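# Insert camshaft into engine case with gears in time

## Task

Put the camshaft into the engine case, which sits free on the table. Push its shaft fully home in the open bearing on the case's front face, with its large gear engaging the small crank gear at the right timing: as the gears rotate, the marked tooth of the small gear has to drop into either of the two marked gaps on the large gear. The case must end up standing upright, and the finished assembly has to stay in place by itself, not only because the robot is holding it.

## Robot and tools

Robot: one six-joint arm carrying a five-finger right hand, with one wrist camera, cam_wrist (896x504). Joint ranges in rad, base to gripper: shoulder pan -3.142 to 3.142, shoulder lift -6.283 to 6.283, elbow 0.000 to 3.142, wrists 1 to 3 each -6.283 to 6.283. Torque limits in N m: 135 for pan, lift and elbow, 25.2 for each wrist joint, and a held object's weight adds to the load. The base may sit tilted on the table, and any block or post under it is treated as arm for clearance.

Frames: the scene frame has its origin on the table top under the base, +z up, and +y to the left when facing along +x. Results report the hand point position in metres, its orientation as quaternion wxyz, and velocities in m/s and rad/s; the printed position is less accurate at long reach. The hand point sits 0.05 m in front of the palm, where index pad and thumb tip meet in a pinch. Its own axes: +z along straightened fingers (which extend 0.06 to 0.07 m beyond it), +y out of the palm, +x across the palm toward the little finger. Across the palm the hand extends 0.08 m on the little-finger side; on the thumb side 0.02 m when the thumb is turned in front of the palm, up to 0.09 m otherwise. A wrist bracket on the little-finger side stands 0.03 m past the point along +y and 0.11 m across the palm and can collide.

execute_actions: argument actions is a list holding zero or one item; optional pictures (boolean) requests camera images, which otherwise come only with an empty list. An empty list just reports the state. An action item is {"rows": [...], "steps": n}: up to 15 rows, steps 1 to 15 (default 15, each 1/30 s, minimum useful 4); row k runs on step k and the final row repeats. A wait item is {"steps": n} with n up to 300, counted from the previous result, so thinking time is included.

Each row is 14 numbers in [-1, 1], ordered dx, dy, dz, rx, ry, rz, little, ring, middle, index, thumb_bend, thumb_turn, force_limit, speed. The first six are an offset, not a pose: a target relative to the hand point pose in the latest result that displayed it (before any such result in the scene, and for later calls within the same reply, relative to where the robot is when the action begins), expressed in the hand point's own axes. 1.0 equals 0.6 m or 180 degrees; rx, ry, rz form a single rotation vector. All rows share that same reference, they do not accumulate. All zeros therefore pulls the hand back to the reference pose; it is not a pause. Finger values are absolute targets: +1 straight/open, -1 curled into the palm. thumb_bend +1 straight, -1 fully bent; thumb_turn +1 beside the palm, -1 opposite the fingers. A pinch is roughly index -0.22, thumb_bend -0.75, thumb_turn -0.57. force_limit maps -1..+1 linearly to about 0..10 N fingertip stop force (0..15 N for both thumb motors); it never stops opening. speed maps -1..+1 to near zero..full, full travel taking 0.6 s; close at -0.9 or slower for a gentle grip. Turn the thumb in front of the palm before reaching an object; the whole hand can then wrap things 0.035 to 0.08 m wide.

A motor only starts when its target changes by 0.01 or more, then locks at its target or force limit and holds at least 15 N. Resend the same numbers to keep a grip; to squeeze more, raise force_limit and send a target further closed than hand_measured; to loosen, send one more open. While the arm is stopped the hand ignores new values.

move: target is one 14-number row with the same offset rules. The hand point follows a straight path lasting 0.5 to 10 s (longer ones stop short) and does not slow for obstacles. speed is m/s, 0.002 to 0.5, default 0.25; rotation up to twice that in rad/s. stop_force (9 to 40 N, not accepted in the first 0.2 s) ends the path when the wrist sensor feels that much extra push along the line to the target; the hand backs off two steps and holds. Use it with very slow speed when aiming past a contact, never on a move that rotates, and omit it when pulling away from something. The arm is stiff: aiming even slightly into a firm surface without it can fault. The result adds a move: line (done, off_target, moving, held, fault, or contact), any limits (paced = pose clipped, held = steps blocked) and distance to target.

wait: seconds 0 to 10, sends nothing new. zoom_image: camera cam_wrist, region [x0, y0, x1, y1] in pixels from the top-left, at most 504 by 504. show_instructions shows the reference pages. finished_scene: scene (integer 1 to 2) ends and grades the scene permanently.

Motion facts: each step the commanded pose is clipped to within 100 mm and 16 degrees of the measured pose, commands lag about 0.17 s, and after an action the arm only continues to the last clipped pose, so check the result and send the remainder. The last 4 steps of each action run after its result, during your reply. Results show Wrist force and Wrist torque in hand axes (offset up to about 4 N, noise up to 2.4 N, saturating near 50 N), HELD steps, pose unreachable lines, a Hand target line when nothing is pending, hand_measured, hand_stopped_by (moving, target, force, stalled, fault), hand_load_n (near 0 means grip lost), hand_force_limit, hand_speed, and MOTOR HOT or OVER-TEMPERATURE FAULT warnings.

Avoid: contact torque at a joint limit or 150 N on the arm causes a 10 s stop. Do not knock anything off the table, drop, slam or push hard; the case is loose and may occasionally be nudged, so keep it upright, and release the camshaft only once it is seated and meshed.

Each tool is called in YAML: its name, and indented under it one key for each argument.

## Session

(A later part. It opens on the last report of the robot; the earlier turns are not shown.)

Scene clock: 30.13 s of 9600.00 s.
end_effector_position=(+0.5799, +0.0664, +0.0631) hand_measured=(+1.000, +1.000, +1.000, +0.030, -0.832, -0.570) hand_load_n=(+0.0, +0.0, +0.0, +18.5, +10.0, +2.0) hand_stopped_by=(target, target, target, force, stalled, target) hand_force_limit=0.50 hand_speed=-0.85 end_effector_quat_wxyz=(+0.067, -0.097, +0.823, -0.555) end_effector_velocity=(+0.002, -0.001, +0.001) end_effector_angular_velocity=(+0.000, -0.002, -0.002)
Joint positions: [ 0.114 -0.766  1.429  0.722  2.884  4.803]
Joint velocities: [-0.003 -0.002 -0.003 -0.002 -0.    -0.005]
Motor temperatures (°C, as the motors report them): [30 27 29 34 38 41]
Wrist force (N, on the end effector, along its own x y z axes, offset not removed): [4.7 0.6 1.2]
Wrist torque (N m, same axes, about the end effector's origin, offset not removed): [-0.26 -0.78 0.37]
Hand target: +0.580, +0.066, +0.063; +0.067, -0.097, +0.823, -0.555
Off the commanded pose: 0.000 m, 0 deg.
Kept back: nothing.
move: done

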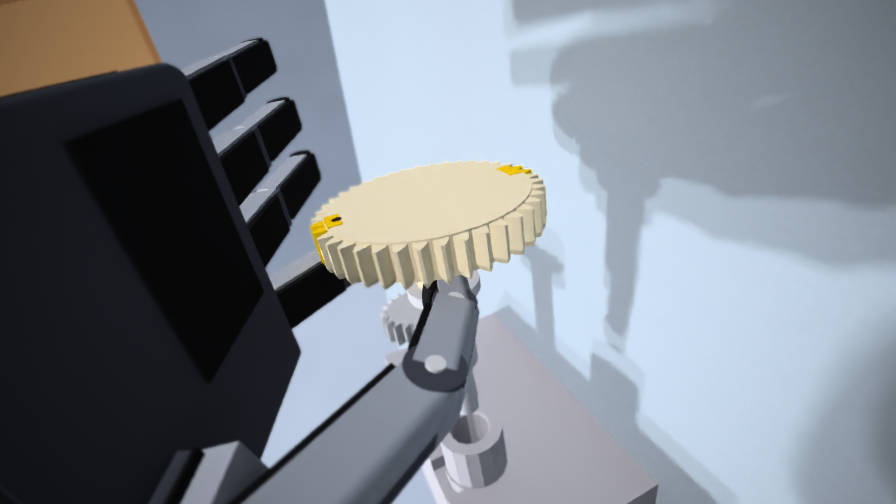

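move:
  target: [-0.05,-0.001,0,0,0,0,1,1,1,-0.5,-0.85,-0.57,0.5,-0.85]
  speed: 0.02
  stop_force: 9

zoom_image:
  camera: "cam_wrist"
  region: [400,200,704,504]

Scene clock: 32.17 s of 9600.00 s.
end_effector_position=(+0.6090, +0.0731, +0.0637) hand_measured=(+1.000, +1.000, +1.000, +0.030, -0.832, -0.570) hand_load_n=(+0.0, +0.0, +0.0, +18.5, +9.5, +1.0) hand_stopped_by=(target, target, target, force, stalled, target) hand_force_limit=0.50 hand_speed=-0.85 end_effector_quat_wxyz=(+0.067, -0.097, +0.823, -0.555) end_effector_velocity=(+0.001, +0.001, -0.000) end_effector_angular_velocity=(-0.000, +0.002, +0.000)
Joint positions: [ 0.112 -0.724  1.316  0.786  2.883  4.797]
Joint velocities: [ 0.001  0.003 -0.005  0.007  0.     0.003]
Motor temperatures (°C, as the motors report them): [30 27 29 34 38 41]
Wrist force (N, on the end effector, along its own x y z axes, offset not removed): [4.3 -0.3 0.2]
Wrist torque (N m, same axes, about the end effector's origin, offset not removed): [-0.24 -0.60 0.49]
Hand target: +0.609, +0.073, +0.064; +0.067, -0.097, +0.823, -0.555
Off the commanded pose: 0.000 m, 0 deg.
Kept back: nothing.
move: done

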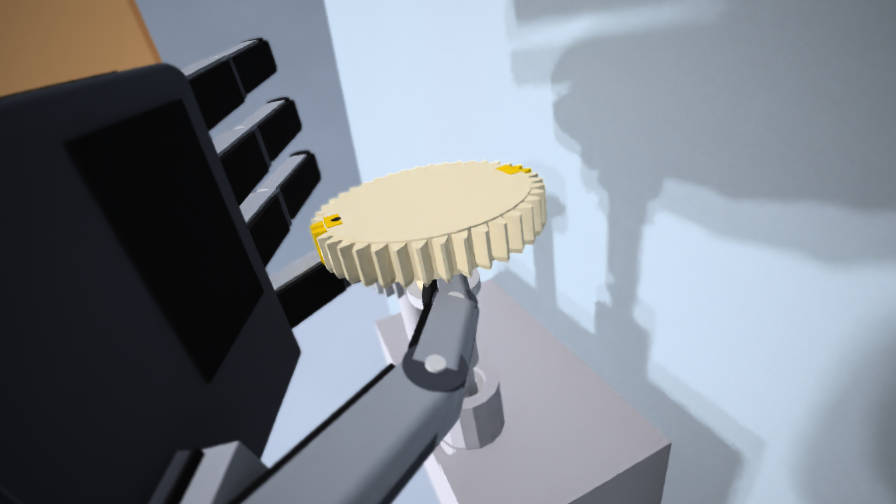

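Region (400, 200, 704, 504) of cam_wrist's 896x504 image, scaled by 1.658, with more detail than that image has.

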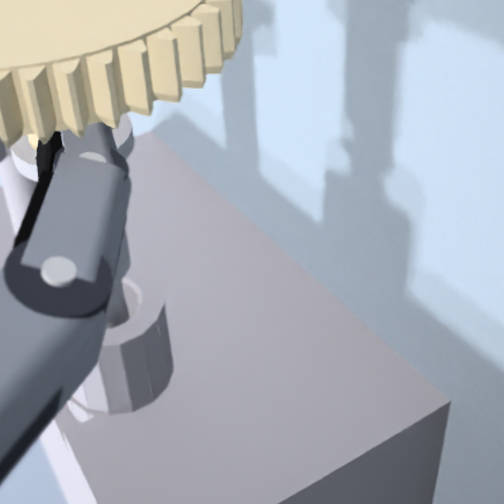

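Tip is in. Advancing to seat the journal.

move:
  target: [-0.032,0,0,0,0,0,1,1,1,-0.5,-0.85,-0.57,0.5,-0.85]
  speed: 0.01
  stop_force: 9

zoom_image:
  camera: "cam_wrist"
  region: [400,200,704,504]

Scene clock: 34.43 s of 9600.00 s.
end_effector_position=(+0.6251, +0.0770, +0.0635) hand_measured=(+1.000, +1.000, +1.000, +0.030, -0.832, -0.570) hand_load_n=(+0.0, +0.0, +0.0, +18.0, +9.0, -2.0) hand_stopped_by=(target, target, target, force, stalled, target) hand_force_limit=0.50 hand_speed=-0.85 end_effector_quat_wxyz=(+0.066, -0.097, +0.823, -0.555) end_effector_velocity=(-0.003, -0.000, +0.000) end_effector_angular_velocity=(+0.000, +0.001, +0.001)
Joint positions: [ 0.112 -0.697  1.25   0.824  2.883  4.794]
Joint velocities: [ 0.001 -0.006  0.014 -0.006 -0.     0.001]
Motor temperatures (°C, as the motors report them): [30 27 29 34 38 41]
Wrist force (N, on the end effector, along its own x y z axes, offset not removed): [-2.0 -0.2 -4.0]
Wrist torque (N m, same axes, about the end effector's origin, offset not removed): [-0.37 -0.29 0.10]
Hand target: +0.625, +0.077, +0.064; +0.066, -0.097, +0.823, -0.555
Off the commanded pose: 0.003 m, 0 deg.
Kept back: nothing.
move: contact

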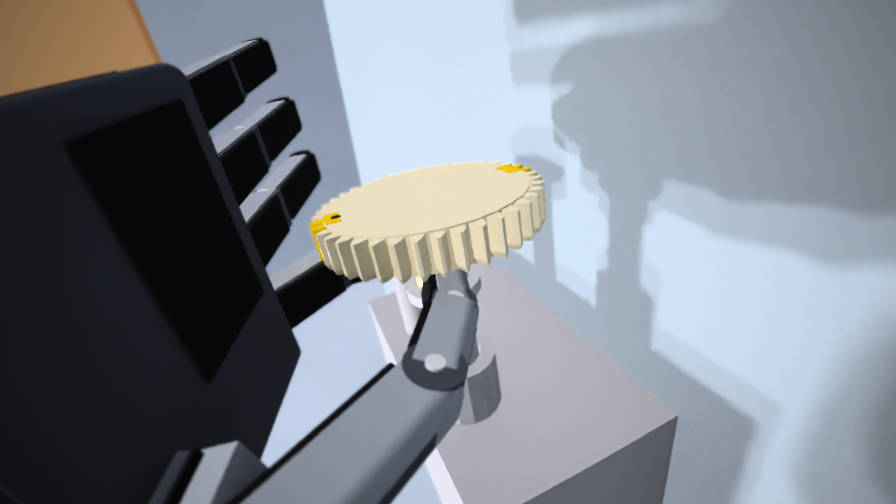

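Region (400, 200, 704, 504) of cam_wrist's 896x504 image, scaled by 1.658, with more detail than that image has.

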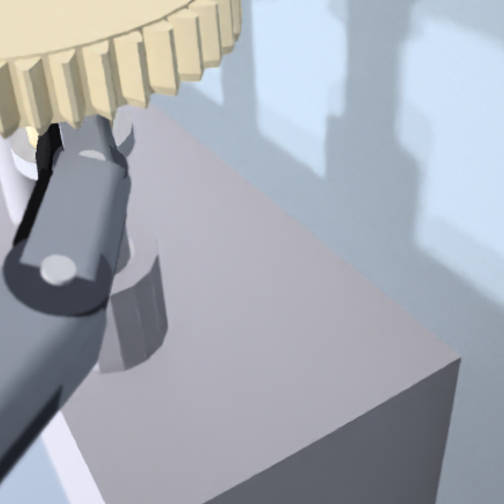

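move:
  target: [0,0,-0.0025,0,0,0,1,1,1,-0.5,-0.85,-0.57,0.5,-0.85]
  speed: 0.01

move:
  target: [-0.005,0,0,0,0,0,1,1,1,-0.5,-0.85,-0.57,0.5,-0.85]
  speed: 0.006
  stop_force: 9

zoom_image:
  camera: "cam_wrist"
  region: [400,150,704,454]

Scene clock: 35.40 s of 9600.00 s.
end_effector_position=(+0.6248, +0.0783, +0.0641) hand_measured=(+1.000, +1.000, +1.000, +0.030, -0.832, -0.570) hand_load_n=(+0.0, +0.0, +0.0, +18.0, +9.0, +0.0) hand_stopped_by=(target, target, target, force, stalled, target) hand_force_limit=0.50 hand_speed=-0.85 end_effector_quat_wxyz=(+0.066, -0.097, +0.823, -0.555) end_effector_velocity=(-0.000, +0.000, -0.001) end_effector_angular_velocity=(-0.000, +0.002, -0.000)
Joint positions: [ 0.114 -0.696  1.248  0.833  2.883  4.804]
Joint velocities: [ 0.001  0.003 -0.002  0.005  0.     0.005]
Motor temperatures (°C, as the motors report them): [30 27 29 34 38 41]
Wrist force (N, on the end effector, along its own x y z axes, offset not removed): [6.0 1.2 -0.4]
Wrist torque (N m, same axes, about the end effector's origin, offset not removed): [-0.12 -1.02 0.52]
Hand target: +0.625, +0.078, +0.064; +0.066, -0.097, +0.823, -0.555
Off the commanded pose: 0.000 m, 0 deg.
Kept back: nothing.
move: done

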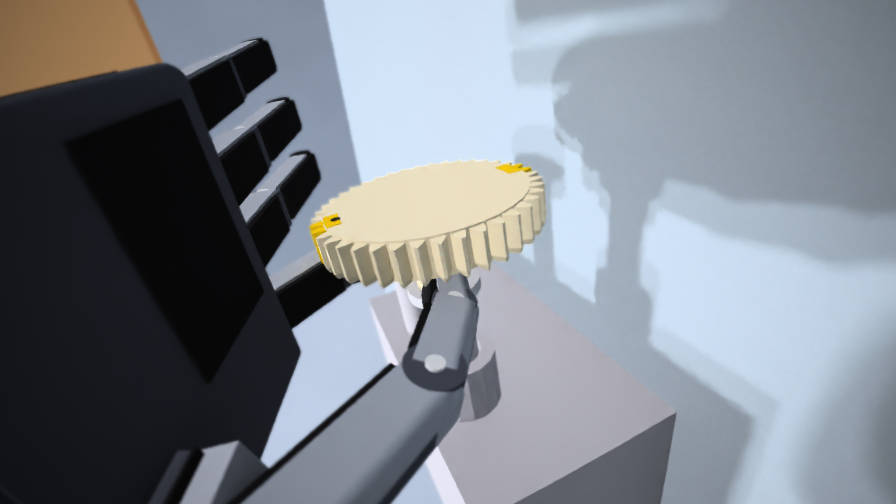

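Scene clock: 36.13 s of 9600.00 s.
end_effector_position=(+0.6276, +0.0791, +0.0641) hand_measured=(+1.000, +1.000, +1.000, +0.030, -0.832, -0.570) hand_load_n=(+0.0, +0.0, +0.0, +18.0, +9.5, -0.5) hand_stopped_by=(target, target, target, force, stalled, target) hand_force_limit=0.50 hand_speed=-0.85 end_effector_quat_wxyz=(+0.066, -0.097, +0.823, -0.555) end_effector_velocity=(+0.000, +0.000, -0.000) end_effector_angular_velocity=(-0.000, +0.002, +0.001)
Joint positions: [ 0.114 -0.691  1.236  0.84   2.883  4.803]
Joint velocities: [ 0.     0.002 -0.003  0.004  0.     0.   ]
Motor temperatures (°C, as the motors report them): [30 27 29 34 38 41]
Wrist force (N, on the end effector, along its own x y z axes, offset not removed): [3.9 0.3 0.2]
Wrist torque (N m, same axes, about the end effector's origin, offset not removed): [-0.36 -0.56 0.33]
Hand target: +0.628, +0.079, +0.064; +0.066, -0.097, +0.823, -0.555
Off the commanded pose: 0.000 m, 0 deg.
Kept back: nothing.
move: done

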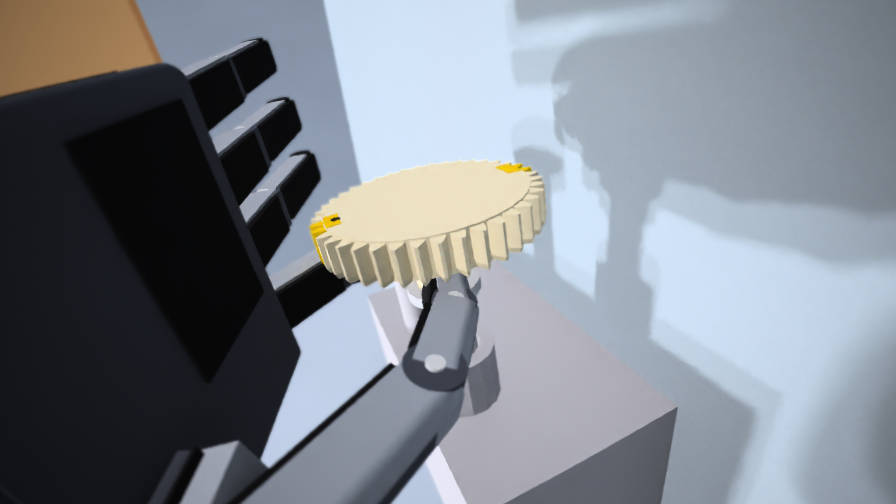

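Region (400, 150, 704, 454) of cam_wrist's 896x504 image, scaled by 1.658, with more detail than that image has.

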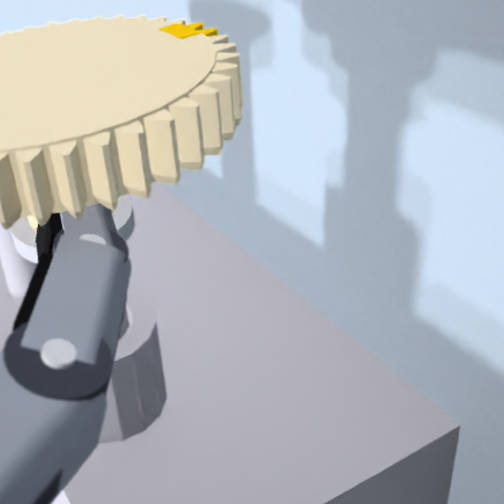

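move:
  target: [0,0,0,0,0,0,1,1,1,0.13,-0.5,-0.57,0.5,-0.4]

move:
  target: [0,-0.025,-0.004,0,0,0,1,1,1,0.13,-0.5,-0.57,0.5,-0.4]
  speed: 0.03

move:
  target: [0,-0.085,-0.034,0,0,0,1,1,1,0.13,-0.5,-0.57,0.5,-0.4]
  speed: 0.1

Scene clock: 37.27 s of 9600.00 s.
end_effector_position=(+0.6276, +0.0791, +0.0640) hand_measured=(+1.000, +1.000, +1.000, +0.130, -0.500, -0.570) hand_load_n=(+0.0, +0.0, +0.0, +0.0, +0.0, -0.5) hand_stopped_by=(target, target, target, target, target, target) hand_force_limit=0.50 hand_speed=-0.40 end_effector_quat_wxyz=(+0.066, -0.097, +0.823, -0.555) end_effector_velocity=(-0.000, -0.000, -0.000) end_effector_angular_velocity=(-0.000, +0.002, +0.000)
Joint positions: [ 0.114 -0.691  1.236  0.84   2.883  4.803]
Joint velocities: [-0.     0.     0.    -0.    -0.    -0.001]
Motor temperatures (°C, as the motors report them): [30 27 29 34 38 41]
Wrist force (N, on the end effector, along its own x y z axes, offset not removed): [2.6 -2.0 0.3]
Wrist torque (N m, same axes, about the end effector's origin, offset not removed): [-0.35 -0.19 0.25]
Hand target: +0.628, +0.079, +0.064; +0.066, -0.097, +0.823, -0.555
Off the commanded pose: 0.000 m, 0 deg.
Kept back: nothing.
move: done

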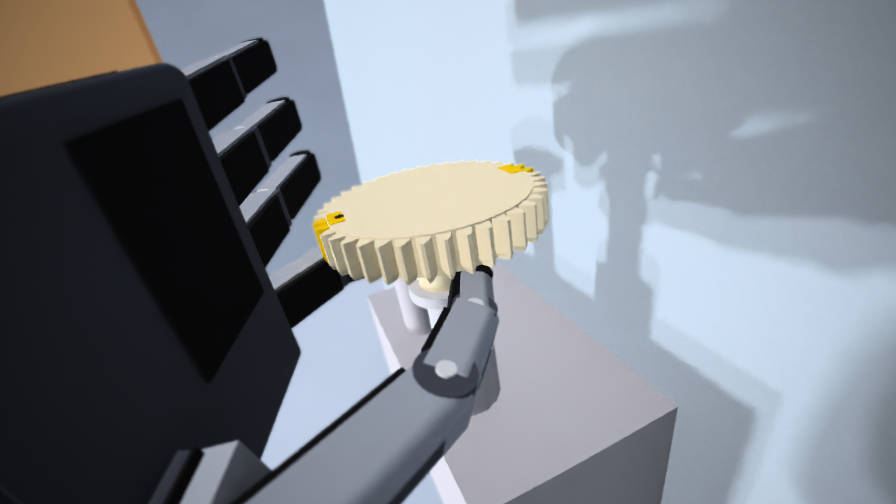

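Scene clock: 38.10 s of 9600.00 s.
end_effector_position=(+0.6283, +0.0758, +0.0787) hand_measured=(+1.000, +1.000, +1.000, +0.130, -0.500, -0.570) hand_load_n=(+0.0, +0.0, +0.0, +0.0, +0.0, +0.0) hand_stopped_by=(target, target, target, target, target, target) hand_force_limit=0.50 hand_speed=-0.40 end_effector_quat_wxyz=(+0.066, -0.097, +0.823, -0.555) end_effector_velocity=(+0.000, -0.000, +0.001) end_effector_angular_velocity=(-0.000, +0.001, +0.001)
Joint positions: [ 0.112 -0.72   1.248  0.847  2.883  4.793]
Joint velocities: [ 0.    -0.002  0.001  0.001 -0.    -0.002]
Motor temperatures (°C, as the motors report them): [30 27 29 34 38 41]
Wrist force (N, on the end effector, along its own x y z axes, offset not removed): [2.4 -1.3 0.2]
Wrist torque (N m, same axes, about the end effector's origin, offset not removed): [-0.26 -0.35 0.32]
Hand target: +0.628, +0.076, +0.079; +0.066, -0.097, +0.823, -0.555
Off the commanded pose: 0.000 m, 0 deg.
Kept back: nothing.
move: done

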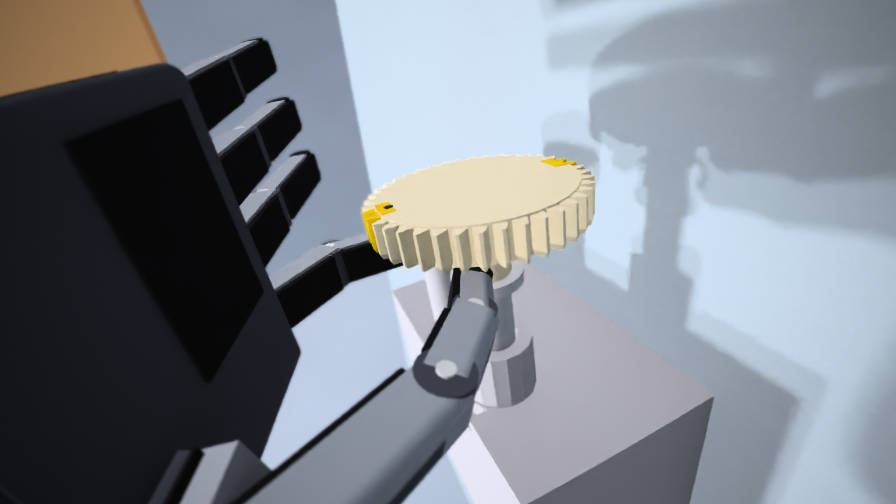

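Scene clock: 39.07 s of 9600.00 s.
end_effector_position=(+0.6283, +0.0755, +0.1335) hand_measured=(+1.000, +1.000, +1.000, +0.130, -0.500, -0.570) hand_load_n=(+0.0, +0.0, +0.0, +0.0, +0.0, +0.0) hand_stopped_by=(target, target, target, target, target, target) hand_force_limit=0.50 hand_speed=-0.40 end_effector_quat_wxyz=(+0.066, -0.097, +0.823, -0.555) end_effector_velocity=(-0.001, +0.002, +0.002) end_effector_angular_velocity=(+0.000, +0.001, +0.003)
Joint positions: [ 0.124 -0.803  1.266  0.958  2.885  4.839]
Joint velocities: [ 0.004 -0.002  0.001  0.008  0.     0.006]
Motor temperatures (°C, as the motors report them): [30 27 29 34 38 41]
Wrist force (N, on the end effector, along its own x y z axes, offset not removed): [2.8 -3.4 2.4]
Wrist torque (N m, same axes, about the end effector's origin, offset not removed): [-0.84 -0.51 0.21]
Hand target: +0.628, +0.076, +0.134; +0.066, -0.097, +0.823, -0.555
Off the commanded pose: 0.000 m, 0 deg.
Kept back: nothing.
move: done

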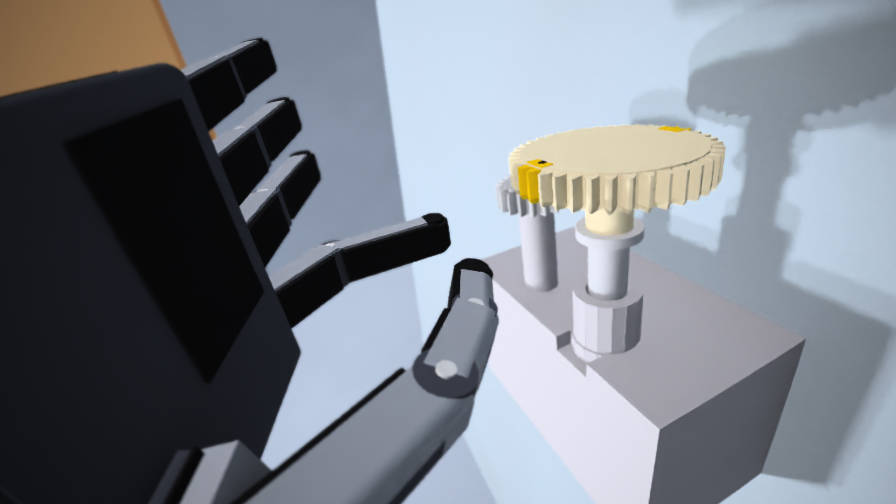

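move:
  target: [0.1377,0.0527,0.0277,0.096,-0.4934,-0.096,1,1,1,0.3,-0.5,-0.57,0.5,0]
  speed: 0.35

zoom_image:
  camera: "cam_wrist"
  region: [380,0,720,340]

Scene clock: 42.30 s of 9600.00 s.
end_effector_position=(+0.5487, +0.0530, +0.0973) hand_measured=(+1.000, +1.000, +1.000, +0.300, -0.500, -0.570) hand_load_n=(+0.0, +0.0, +0.0, +0.0, +0.0, +0.0) hand_stopped_by=(target, target, target, target, target, target) hand_force_limit=0.50 hand_speed=0.00 end_effector_quat_wxyz=(+0.556, -0.555, +0.438, -0.437) end_effector_velocity=(+0.001, -0.000, +0.000) end_effector_angular_velocity=(+0.004, -0.008, +0.008)
Joint positions: [-0.738 -1.303  2.577 -1.664  0.783  3.307]
Joint velocities: [-0.004  0.009 -0.    -0.024 -0.01   0.014]
Motor temperatures (°C, as the motors report them): [30 27 29 34 38 41]
Wrist force (N, on the end effector, along its own x y z axes, offset not removed): [2.0 -4.0 1.2]
Wrist torque (N m, same axes, about the end effector's origin, offset not removed): [-0.67 -0.22 0.09]
Hand target: +0.549, +0.053, +0.097; +0.556, -0.555, +0.438, -0.437
Off the commanded pose: 0.001 m, 0 deg.
Kept back: nothing.
move: done; limits=paced

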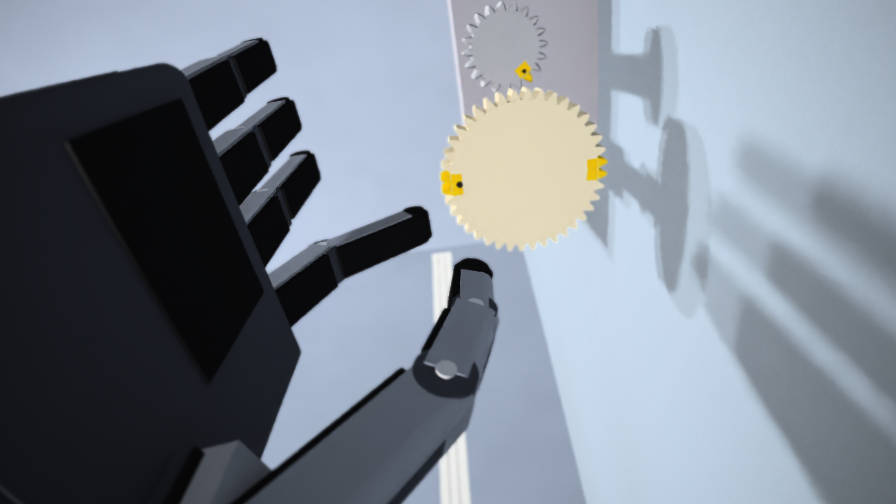

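Region (380, 0, 720, 340) of cam_wrist's 896x504 image, scaled by 1.482, with more detail than that image has.

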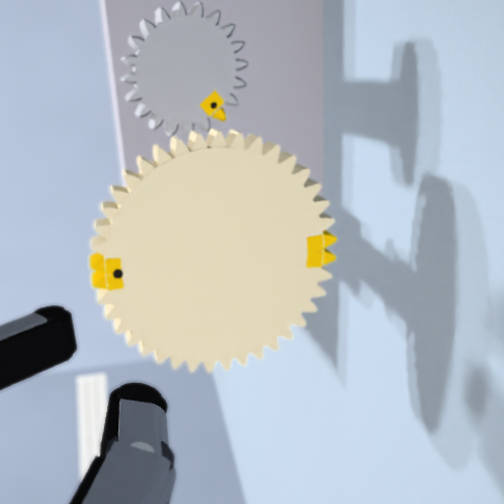

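execute_actions:
  actions: []

Scene clock: 42.90 s of 9600.00 s.
end_effector_position=(+0.5487, +0.0529, +0.0973) hand_measured=(+1.000, +1.000, +1.000, +0.300, -0.500, -0.570) hand_load_n=(+0.0, +0.0, +0.0, +0.0, +0.0, +0.0) hand_stopped_by=(target, target, target, target, target, target) hand_force_limit=0.50 hand_speed=0.00 end_effector_quat_wxyz=(+0.556, -0.555, +0.438, -0.437) end_effector_velocity=(-0.000, +0.000, -0.000) end_effector_angular_velocity=(+0.001, +0.001, +0.000)
Joint positions: [-0.738 -1.303  2.577 -1.666  0.782  3.308]
Joint velocities: [ 0.  0.  0. -0.  0.  0.]
Motor temperatures (°C, as the motors report them): [30 27 29 34 38 41]
Wrist force (N, on the end effector, along its own x y z axes, offset not removed): [3.4 -2.0 0.1]
Wrist torque (N m, same axes, about the end effector's origin, offset not removed): [-0.29 -0.53 0.27]
Hand target: +0.549, +0.053, +0.097; +0.556, -0.555, +0.438, -0.437
Off the commanded pose: 0.001 m, 0 deg.
Kept back: nothing.
Steps of this call (steps 1 to 18: nothing new was sent). Readings (end_effector_position | what the end effector reports):
1: (+0.5487, +0.0530, +0.0973) | hand_measured=(+1.000, +1.000, +1.000, +0.300, -0.500, -0.570) hand_load_n=(+0.0, +0.0, +0.0, +0.0, +0.0, +0.0) hand_stopped_by=(target, target, target, target, target, target) hand_force_limit=0.50 hand_speed=0.00
2: (+0.5487, +0.0530, +0.0973) | hand_measured=(+1.000, +1.000, +1.000, +0.300, -0.500, -0.570) hand_load_n=(+0.0, +0.0, +0.0, +0.0, +0.0, +0.0) hand_stopped_by=(target, target, target, target, target, target) hand_force_limit=0.50 hand_speed=0.00
4: (+0.5487, +0.0530, +0.0973) | hand_measured=(+1.000, +1.000, +1.000, +0.300, -0.500, -0.570) hand_load_n=(+0.0, +0.0, +0.0, +0.0, +0.0, +0.0) hand_stopped_by=(target, target, target, target, target, target) hand_force_limit=0.50 hand_speed=0.00
8: (+0.5487, +0.0529, +0.0973) | hand_measured=(+1.000, +1.000, +1.000, +0.300, -0.500, -0.570) hand_load_n=(+0.0, +0.0, +0.0, +0.0, +0.0, +0.0) hand_stopped_by=(target, target, target, target, target, target) hand_force_limit=0.50 hand_speed=0.00
18: the state above

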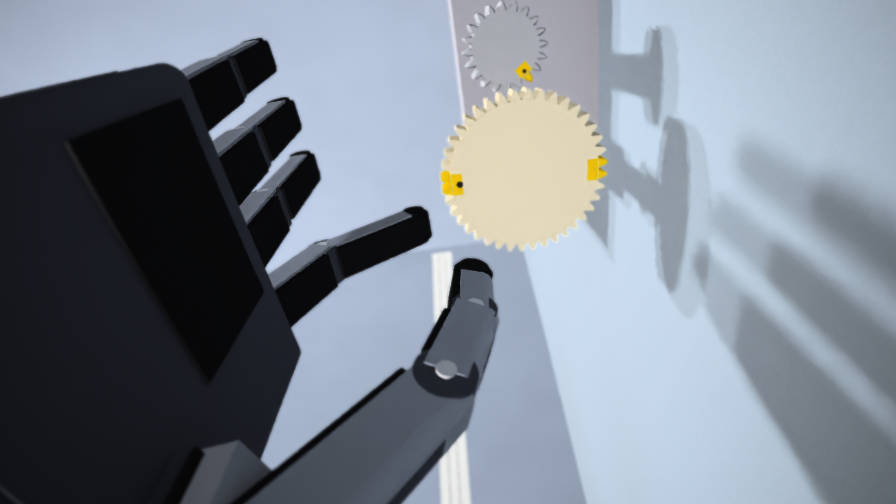

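zoom_image:
  camera: "cam_wrist"
  region: [440, 0, 580, 110]

Region (440, 0, 580, 110) of cam_wrist's 896x504 image, scaled by 3.600, with more detail than that image has; it fills the top 396 rows of this view, and the rest is white.

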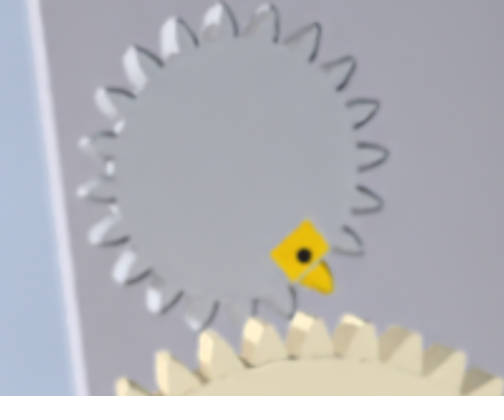

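move:
  target: [-0.0375,0.015,0.0583,0,0,0,1,1,1,1,-0.55,-0.57,0.5,0]
  speed: 0.15

zoom_image:
  camera: "cam_wrist"
  region: [330, 0, 666, 336]

Scene clock: 44.63 s of 9600.00 s.
end_effector_position=(+0.5774, +0.0829, +0.0884) hand_measured=(+1.000, +1.000, +1.000, +1.000, -0.550, -0.570) hand_load_n=(+0.0, +0.0, +0.0, +0.0, +0.0, +0.0) hand_stopped_by=(target, target, target, target, target, target) hand_force_limit=0.50 hand_speed=0.00 end_effector_quat_wxyz=(+0.556, -0.555, +0.438, -0.437) end_effector_velocity=(+0.001, +0.001, -0.001) end_effector_angular_velocity=(+0.001, +0.004, -0.002)
Joint positions: [-0.594 -1.256  2.485 -1.575  0.917  3.239]
Joint velocities: [ 0.005  0.003 -0.004  0.008  0.006 -0.003]
Motor temperatures (°C, as the motors report them): [30 27 29 34 38 41]
Wrist force (N, on the end effector, along its own x y z axes, offset not removed): [4.1 -3.9 1.1]
Wrist torque (N m, same axes, about the end effector's origin, offset not removed): [-0.73 -0.71 0.36]
Hand target: +0.577, +0.083, +0.088; +0.556, -0.555, +0.438, -0.437
Off the commanded pose: 0.000 m, 0 deg.
Kept back: nothing.
move: done

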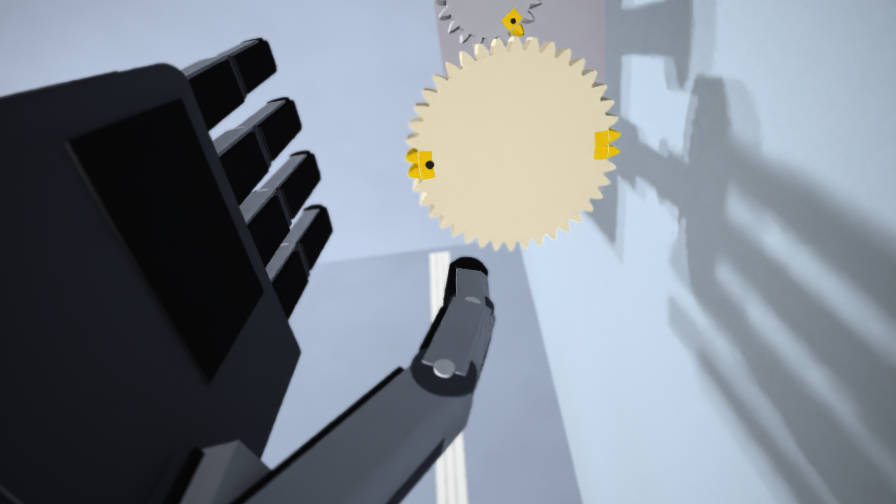

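Region (330, 0, 666, 336) of cam_wrist's 896x504 image, scaled by 1.500, with more detail than that image has.

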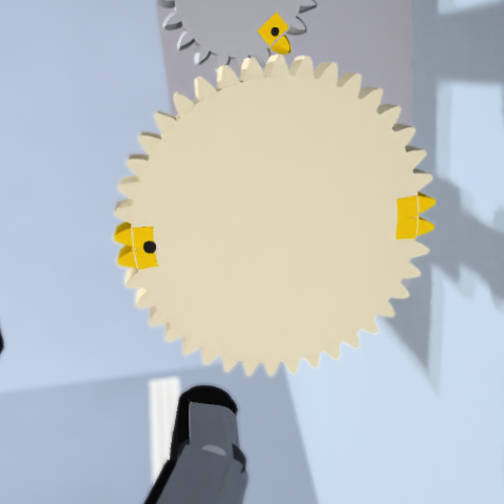

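move:
  target: [0.0297,-0.0093,0.035,0,0,0.15,1,1,1,1,-0.55,-0.57,0.5,0]
  speed: 0.15

Scene clock: 47.30 s of 9600.00 s.
end_effector_position=(+0.6020, +0.0705, +0.0940) hand_measured=(+1.000, +1.000, +1.000, +1.000, -0.550, -0.570) hand_load_n=(+0.0, +0.0, +0.0, +0.0, +0.0, +0.0) hand_stopped_by=(target, target, target, target, target, target) hand_force_limit=0.50 hand_speed=0.00 end_effector_quat_wxyz=(+0.643, -0.437, +0.555, -0.296) end_effector_velocity=(+0.001, +0.000, +0.000) end_effector_angular_velocity=(+0.007, -0.001, +0.002)
Joint positions: [-0.65  -1.195  2.391 -1.558  0.864  3.734]
Joint velocities: [ 0.001  0.002 -0.002 -0.003 -0.001  0.008]
Motor temperatures (°C, as the motors report them): [30 27 29 34 38 41]
Wrist force (N, on the end effector, along its own x y z axes, offset not removed): [2.8 -2.5 0.1]
Wrist torque (N m, same axes, about the end effector's origin, offset not removed): [-0.34 -0.42 0.24]
Hand target: +0.602, +0.071, +0.094; +0.643, -0.437, +0.555, -0.295
Off the commanded pose: 0.000 m, 0 deg.
Kept back: nothing.
move: done

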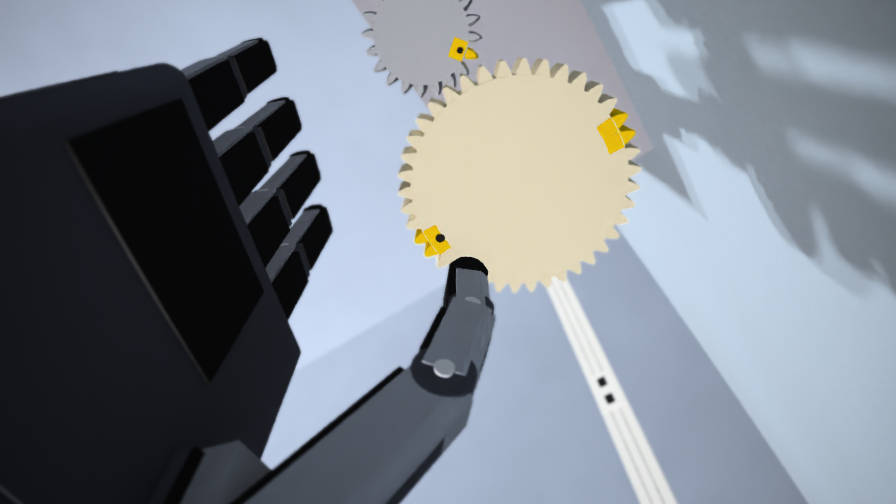

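execute_actions:
  actions:
    - {"rows":[[0,0,0.002,0,0,0,1,1,1,0.05,-0.57,-0.57,0.2,0.3]],"steps":15}
  pictures: true

Scene clock: 47.83 s of 9600.00 s.
end_effector_position=(+0.6031, +0.0707, +0.0940) hand_measured=(+1.000, +1.000, +1.000, +0.430, -0.570, -0.570) hand_load_n=(+0.0, +0.0, +0.0, -0.5, +0.0, +0.0) hand_stopped_by=(target, target, target, moving, target, target) hand_force_limit=0.20 hand_speed=0.30 end_effector_quat_wxyz=(+0.643, -0.437, +0.555, -0.296) end_effector_velocity=(+0.000, +0.001, -0.000) end_effector_angular_velocity=(+0.000, +0.000, +0.001)
Joint positions: [-0.648 -1.194  2.388 -1.554  0.866  3.733]
Joint velocities: [ 0.002  0.    -0.001  0.001  0.001 -0.001]
Motor temperatures (°C, as the motors report them): [30 27 29 34 38 41]
Wrist force (N, on the end effector, along its own x y z axes, offset not removed): [4.0 -4.8 0.0]
Wrist torque (N m, same axes, about the end effector's origin, offset not removed): [-0.67 -0.67 0.22]
Steps of this call (steps 1 to 5: nothing new was sent; steps 6 to 16: the first 11 steps of this action). Readings (end_effector_position | what the end effector reports):
6: (+0.6020, +0.0705, +0.0941) | hand_measured=(+1.000, +1.000, +1.000, +1.000, -0.550, -0.570) hand_load_n=(+0.0, +0.0, +0.0, +0.0, +0.0, +0.0) hand_stopped_by=(target, target, target, moving, moving, target) hand_force_limit=0.20 hand_speed=0.30
7: (+0.6022, +0.0705, +0.0941) | hand_measured=(+1.000, +1.000, +1.000, +1.000, -0.550, -0.570) hand_load_n=(+0.0, +0.0, +0.0, +0.0, +0.0, +0.0) hand_stopped_by=(target, target, target, moving, moving, target) hand_force_limit=0.20 hand_speed=0.30
9: (+0.6027, +0.0704, +0.0941) | hand_measured=(+1.000, +1.000, +1.000, +0.934, -0.568, -0.570) hand_load_n=(+0.0, +0.0, +0.0, -0.5, +0.0, +0.0) hand_stopped_by=(target, target, target, moving, moving, target) hand_force_limit=0.20 hand_speed=0.30
13: (+0.6031, +0.0706, +0.0940) | hand_measured=(+1.000, +1.000, +1.000, +0.646, -0.570, -0.570) hand_load_n=(+0.0, +0.0, +0.0, -0.5, +0.0, +0.0) hand_stopped_by=(target, target, target, moving, target, target) hand_force_limit=0.20 hand_speed=0.30
16: the state above

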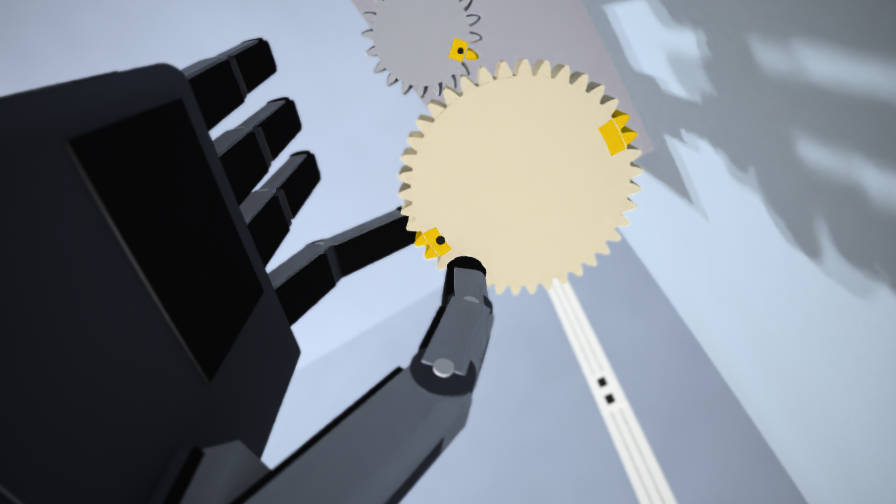

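move:
  target: [0,0,0,0,0,0,1,1,1,-0.4,-0.8,-0.57,0.4,-0.85]

Scene clock: 49.90 s of 9600.00 s.
end_effector_position=(+0.6031, +0.0707, +0.0940) hand_measured=(+1.000, +1.000, +1.000, -0.012, -0.800, -0.570) hand_load_n=(+0.0, +0.0, +0.0, +8.5, +0.0, +0.0) hand_stopped_by=(target, target, target, force, target, target) hand_force_limit=0.40 hand_speed=-0.85 end_effector_quat_wxyz=(+0.643, -0.437, +0.555, -0.296) end_effector_velocity=(-0.000, -0.000, -0.000) end_effector_angular_velocity=(-0.000, +0.001, -0.001)
Joint positions: [-0.648 -1.194  2.388 -1.554  0.866  3.733]
Joint velocities: [-0.001  0.     0.001 -0.    -0.    -0.   ]
Motor temperatures (°C, as the motors report them): [30 27 29 34 38 41]
Wrist force (N, on the end effector, along its own x y z axes, offset not removed): [2.8 -4.2 10.7]
Wrist torque (N m, same axes, about the end effector's origin, offset not removed): [-0.79 -0.74 0.28]
Hand target: +0.603, +0.071, +0.094; +0.643, -0.437, +0.555, -0.296
Off your previous action's commanded pose: 0.000 m, 0 deg at its last step (step 4 of this call).
Off the commanded pose: 0.000 m, 0 deg.
Kept back: nothing.
move: done

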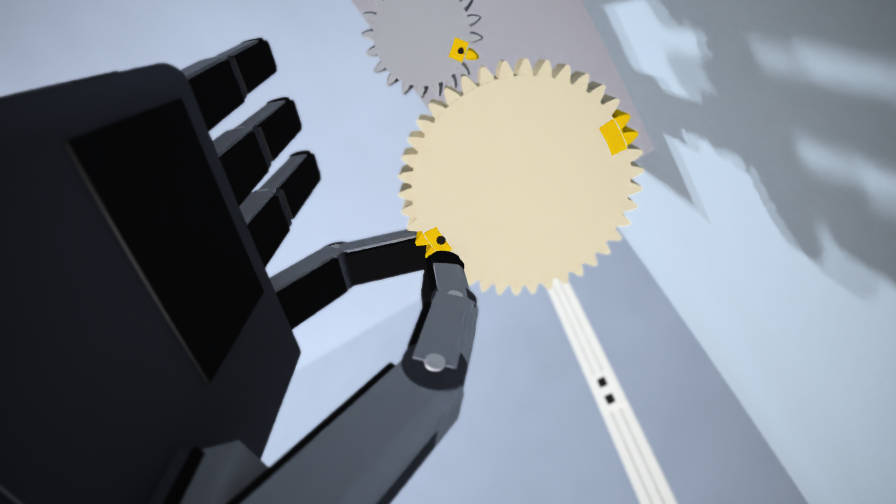

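move:
  target: [0,0,0.0075,0,0,0,1,1,1,-0.012,-0.7,-0.57,0.4,-0.5]
  speed: 0.02

move:
  target: [0,0,0,0,0,0,1,1,1,-0.4,-0.9,-0.57,0.4,-0.85]

Scene clock: 50.83 s of 9600.00 s.
end_effector_position=(+0.6074, +0.0717, +0.0940) hand_measured=(+1.000, +1.000, +1.000, -0.012, -0.700, -0.570) hand_load_n=(+0.0, +0.0, +0.0, +0.0, +0.0, +0.5) hand_stopped_by=(target, target, target, force, target, target) hand_force_limit=0.40 hand_speed=-0.50 end_effector_quat_wxyz=(+0.643, -0.437, +0.555, -0.296) end_effector_velocity=(+0.001, +0.000, +0.000) end_effector_angular_velocity=(-0.000, -0.001, +0.000)
Joint positions: [-0.64  -1.193  2.375 -1.541  0.874  3.729]
Joint velocities: [ 0.003 -0.    -0.004  0.004  0.002 -0.001]
Motor temperatures (°C, as the motors report them): [30 27 29 34 38 41]
Wrist force (N, on the end effector, along its own x y z axes, offset not removed): [1.8 -1.6 -1.6]
Wrist torque (N m, same axes, about the end effector's origin, offset not removed): [-0.17 -0.41 0.39]
Hand target: +0.607, +0.072, +0.094; +0.643, -0.437, +0.555, -0.296
Off the commanded pose: 0.000 m, 0 deg.
Kept back: nothing.
move: done

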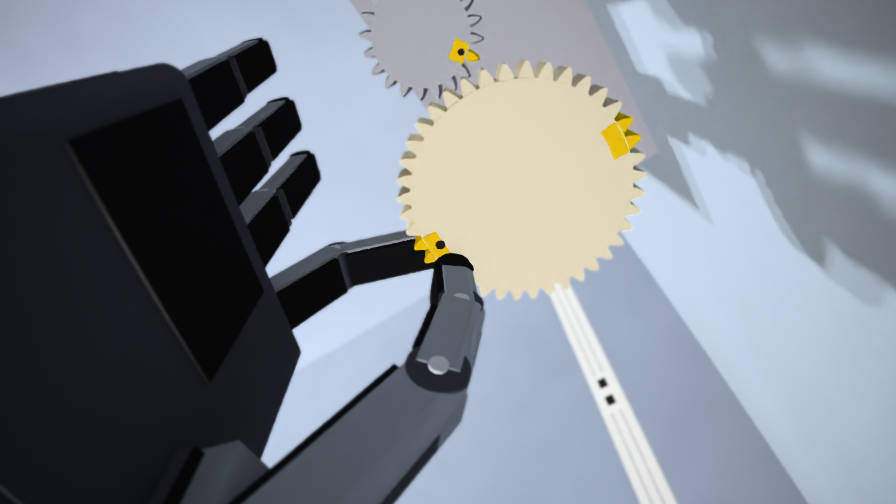

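Scene clock: 52.33 s of 9600.00 s.
end_effector_position=(+0.6074, +0.0717, +0.0940) hand_measured=(+1.000, +1.000, +1.000, -0.048, -0.892, -0.570) hand_load_n=(+0.0, +0.0, +0.0, +11.0, +7.0, +0.5) hand_stopped_by=(target, target, target, force, stalled, target) hand_force_limit=0.40 hand_speed=-0.85 end_effector_quat_wxyz=(+0.643, -0.437, +0.555, -0.296) end_effector_velocity=(+0.000, -0.000, +0.000) end_effector_angular_velocity=(-0.001, -0.000, -0.000)
Joint positions: [-0.639 -1.193  2.375 -1.541  0.874  3.729]
Joint velocities: [-0.    -0.     0.    -0.     0.    -0.001]
Motor temperatures (°C, as the motors report them): [30 27 29 34 38 41]
Wrist force (N, on the end effector, along its own x y z axes, offset not removed): [1.5 -3.9 1.1]
Wrist torque (N m, same axes, about the end effector's origin, offset not removed): [-0.71 -0.33 0.26]
Hand target: +0.607, +0.072, +0.094; +0.643, -0.437, +0.555, -0.296
Off the commanded pose: 0.000 m, 0 deg.
Kept back: nothing.
move: done

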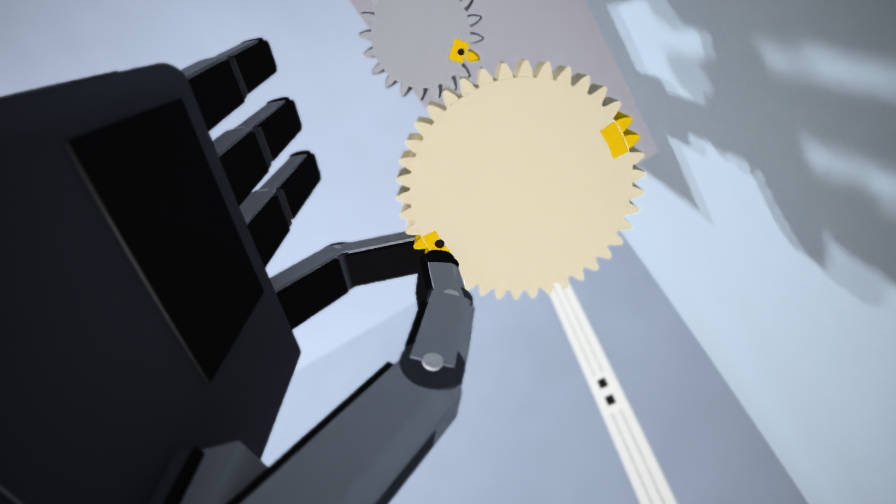

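move:
  target: [-0.01307,0.0153,0,0,0,-0.10556,1,1,1,-0.4,-0.9,-0.57,0.4,-0.85]
  speed: 0.15

Scene clock: 54.07 s of 9600.00 s.
end_effector_position=(+0.6047, +0.0826, +0.0894) hand_measured=(+1.000, +1.000, +1.000, -0.048, -0.890, -0.570) hand_load_n=(+0.0, +0.0, +0.0, +11.5, +3.5, -1.0) hand_stopped_by=(target, target, target, force, stalled, target) hand_force_limit=0.40 hand_speed=-0.85 end_effector_quat_wxyz=(+0.585, -0.523, +0.476, -0.397) end_effector_velocity=(+0.000, +0.001, +0.001) end_effector_angular_velocity=(-0.008, -0.003, +0.001)
Joint positions: [-0.579 -1.231  2.4   -1.51   0.93   3.372]
Joint velocities: [ 0.003 -0.002  0.     0.001  0.002 -0.009]
Motor temperatures (°C, as the motors report them): [30 27 29 34 38 41]
Wrist force (N, on the end effector, along its own x y z axes, offset not removed): [4.1 -1.2 -0.4]
Wrist torque (N m, same axes, about the end effector's origin, offset not removed): [-0.32 -0.40 0.29]
Hand target: +0.605, +0.083, +0.089; +0.585, -0.523, +0.476, -0.398
Off the commanded pose: 0.000 m, 0 deg.
Kept back: nothing.
move: done

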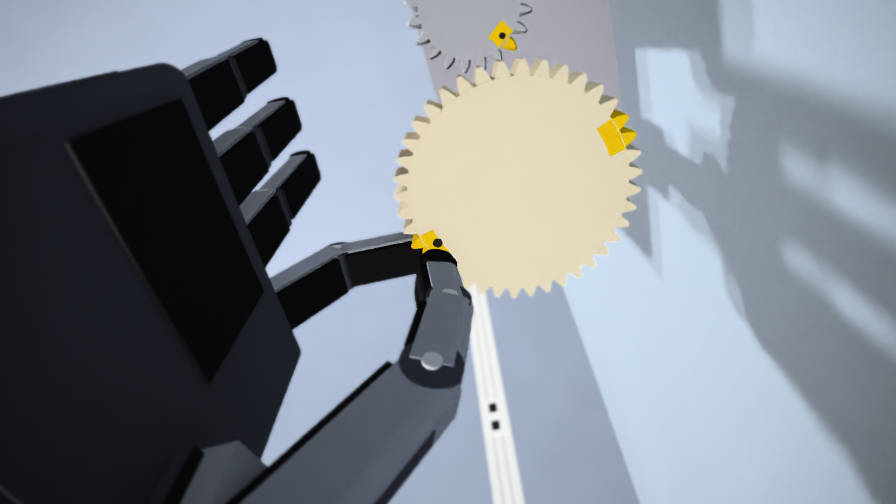

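The gear follows the hand. Continuing the rotation.

move:
  target: [-0.01307,0.0153,0,0,0,-0.10556,1,1,1,-0.4,-0.9,-0.57,0.4,-0.85]
  speed: 0.15

move:
  target: [-0.01307,0.0153,0,0,0,-0.10556,1,1,1,-0.4,-0.9,-0.57,0.4,-0.85]
  speed: 0.15

Scene clock: 55.80 s of 9600.00 s.
end_effector_position=(+0.6026, +0.0913, +0.0814) hand_measured=(+1.000, +1.000, +1.000, -0.048, -0.890, -0.570) hand_load_n=(+0.0, +0.0, +0.0, +11.0, +4.5, -2.5) hand_stopped_by=(target, target, target, force, stalled, target) hand_force_limit=0.40 hand_speed=-0.85 end_effector_quat_wxyz=(-0.512, +0.594, -0.383, +0.488) end_effector_velocity=(+0.000, -0.000, +0.000) end_effector_angular_velocity=(-0.009, -0.002, -0.001)
Joint positions: [-0.506 -1.235  2.415 -1.505  0.999  3.012]
Joint velocities: [ 0.001 -0.001  0.     0.     0.003 -0.01 ]
Motor temperatures (°C, as the motors report them): [30 27 29 34 38 41]
Wrist force (N, on the end effector, along its own x y z axes, offset not removed): [10.2 -3.1 0.5]
Wrist torque (N m, same axes, about the end effector's origin, offset not removed): [-0.65 -0.82 0.50]
Hand target: +0.603, +0.091, +0.081; -0.511, +0.594, -0.383, +0.489
Off the commanded pose: 0.000 m, 0 deg.
Kept back: nothing.
move: done

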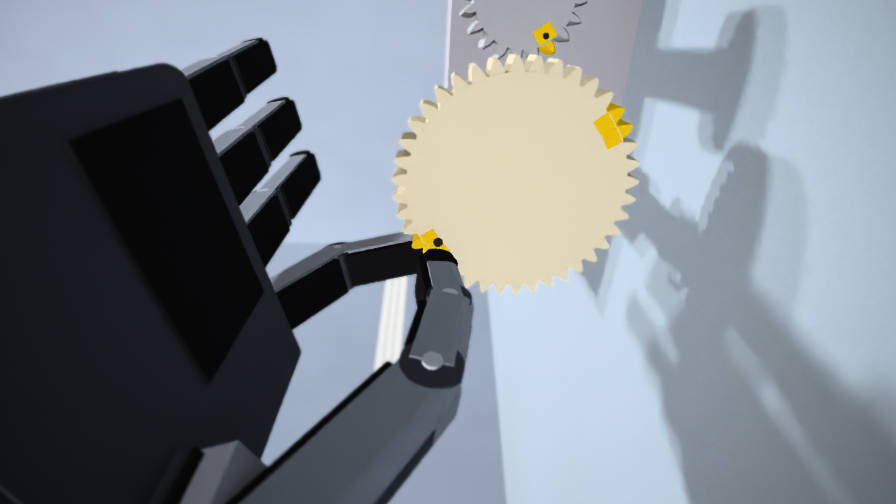

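Scene clock: 57.30 s of 9600.00 s.
end_effector_position=(+0.6011, +0.0971, +0.0709) hand_measured=(+1.000, +1.000, +1.000, -0.048, -0.890, -0.570) hand_load_n=(+0.0, +0.0, +0.0, +9.5, +3.0, -2.5) hand_stopped_by=(target, target, target, force, stalled, target) hand_force_limit=0.40 hand_speed=-0.85 end_effector_quat_wxyz=(-0.424, +0.649, -0.280, +0.566) end_effector_velocity=(+0.000, -0.000, -0.001) end_effector_angular_velocity=(-0.008, -0.001, -0.001)
Joint positions: [-0.43  -1.201  2.419 -1.529  1.071  2.653]
Joint velocities: [ 0.002  0.001 -0.001  0.001  0.002 -0.009]
Motor temperatures (°C, as the motors report them): [30 27 29 34 38 41]
Wrist force (N, on the end effector, along its own x y z axes, offset not removed): [8.0 0.0 -1.3]
Wrist torque (N m, same axes, about the end effector's origin, offset not removed): [-0.33 -0.34 0.39]
Hand target: +0.601, +0.097, +0.071; -0.424, +0.649, -0.280, +0.566
Off the commanded pose: 0.000 m, 0 deg.
Kept back: nothing.
move: done

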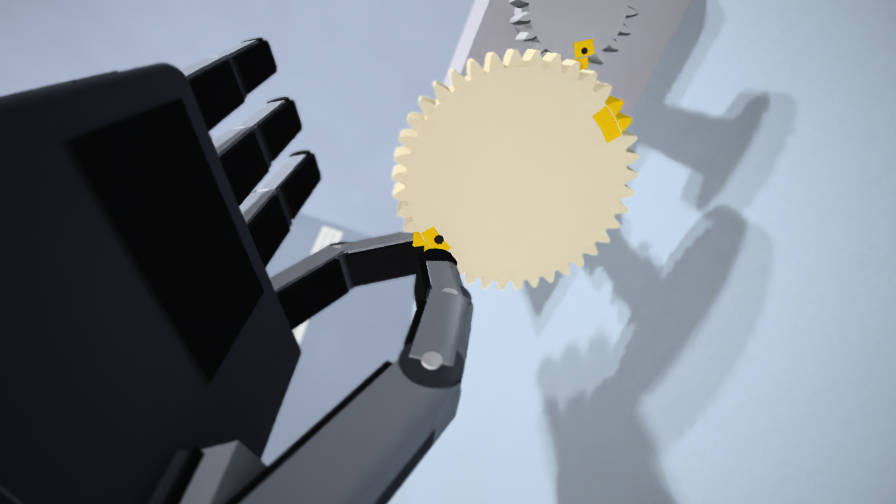

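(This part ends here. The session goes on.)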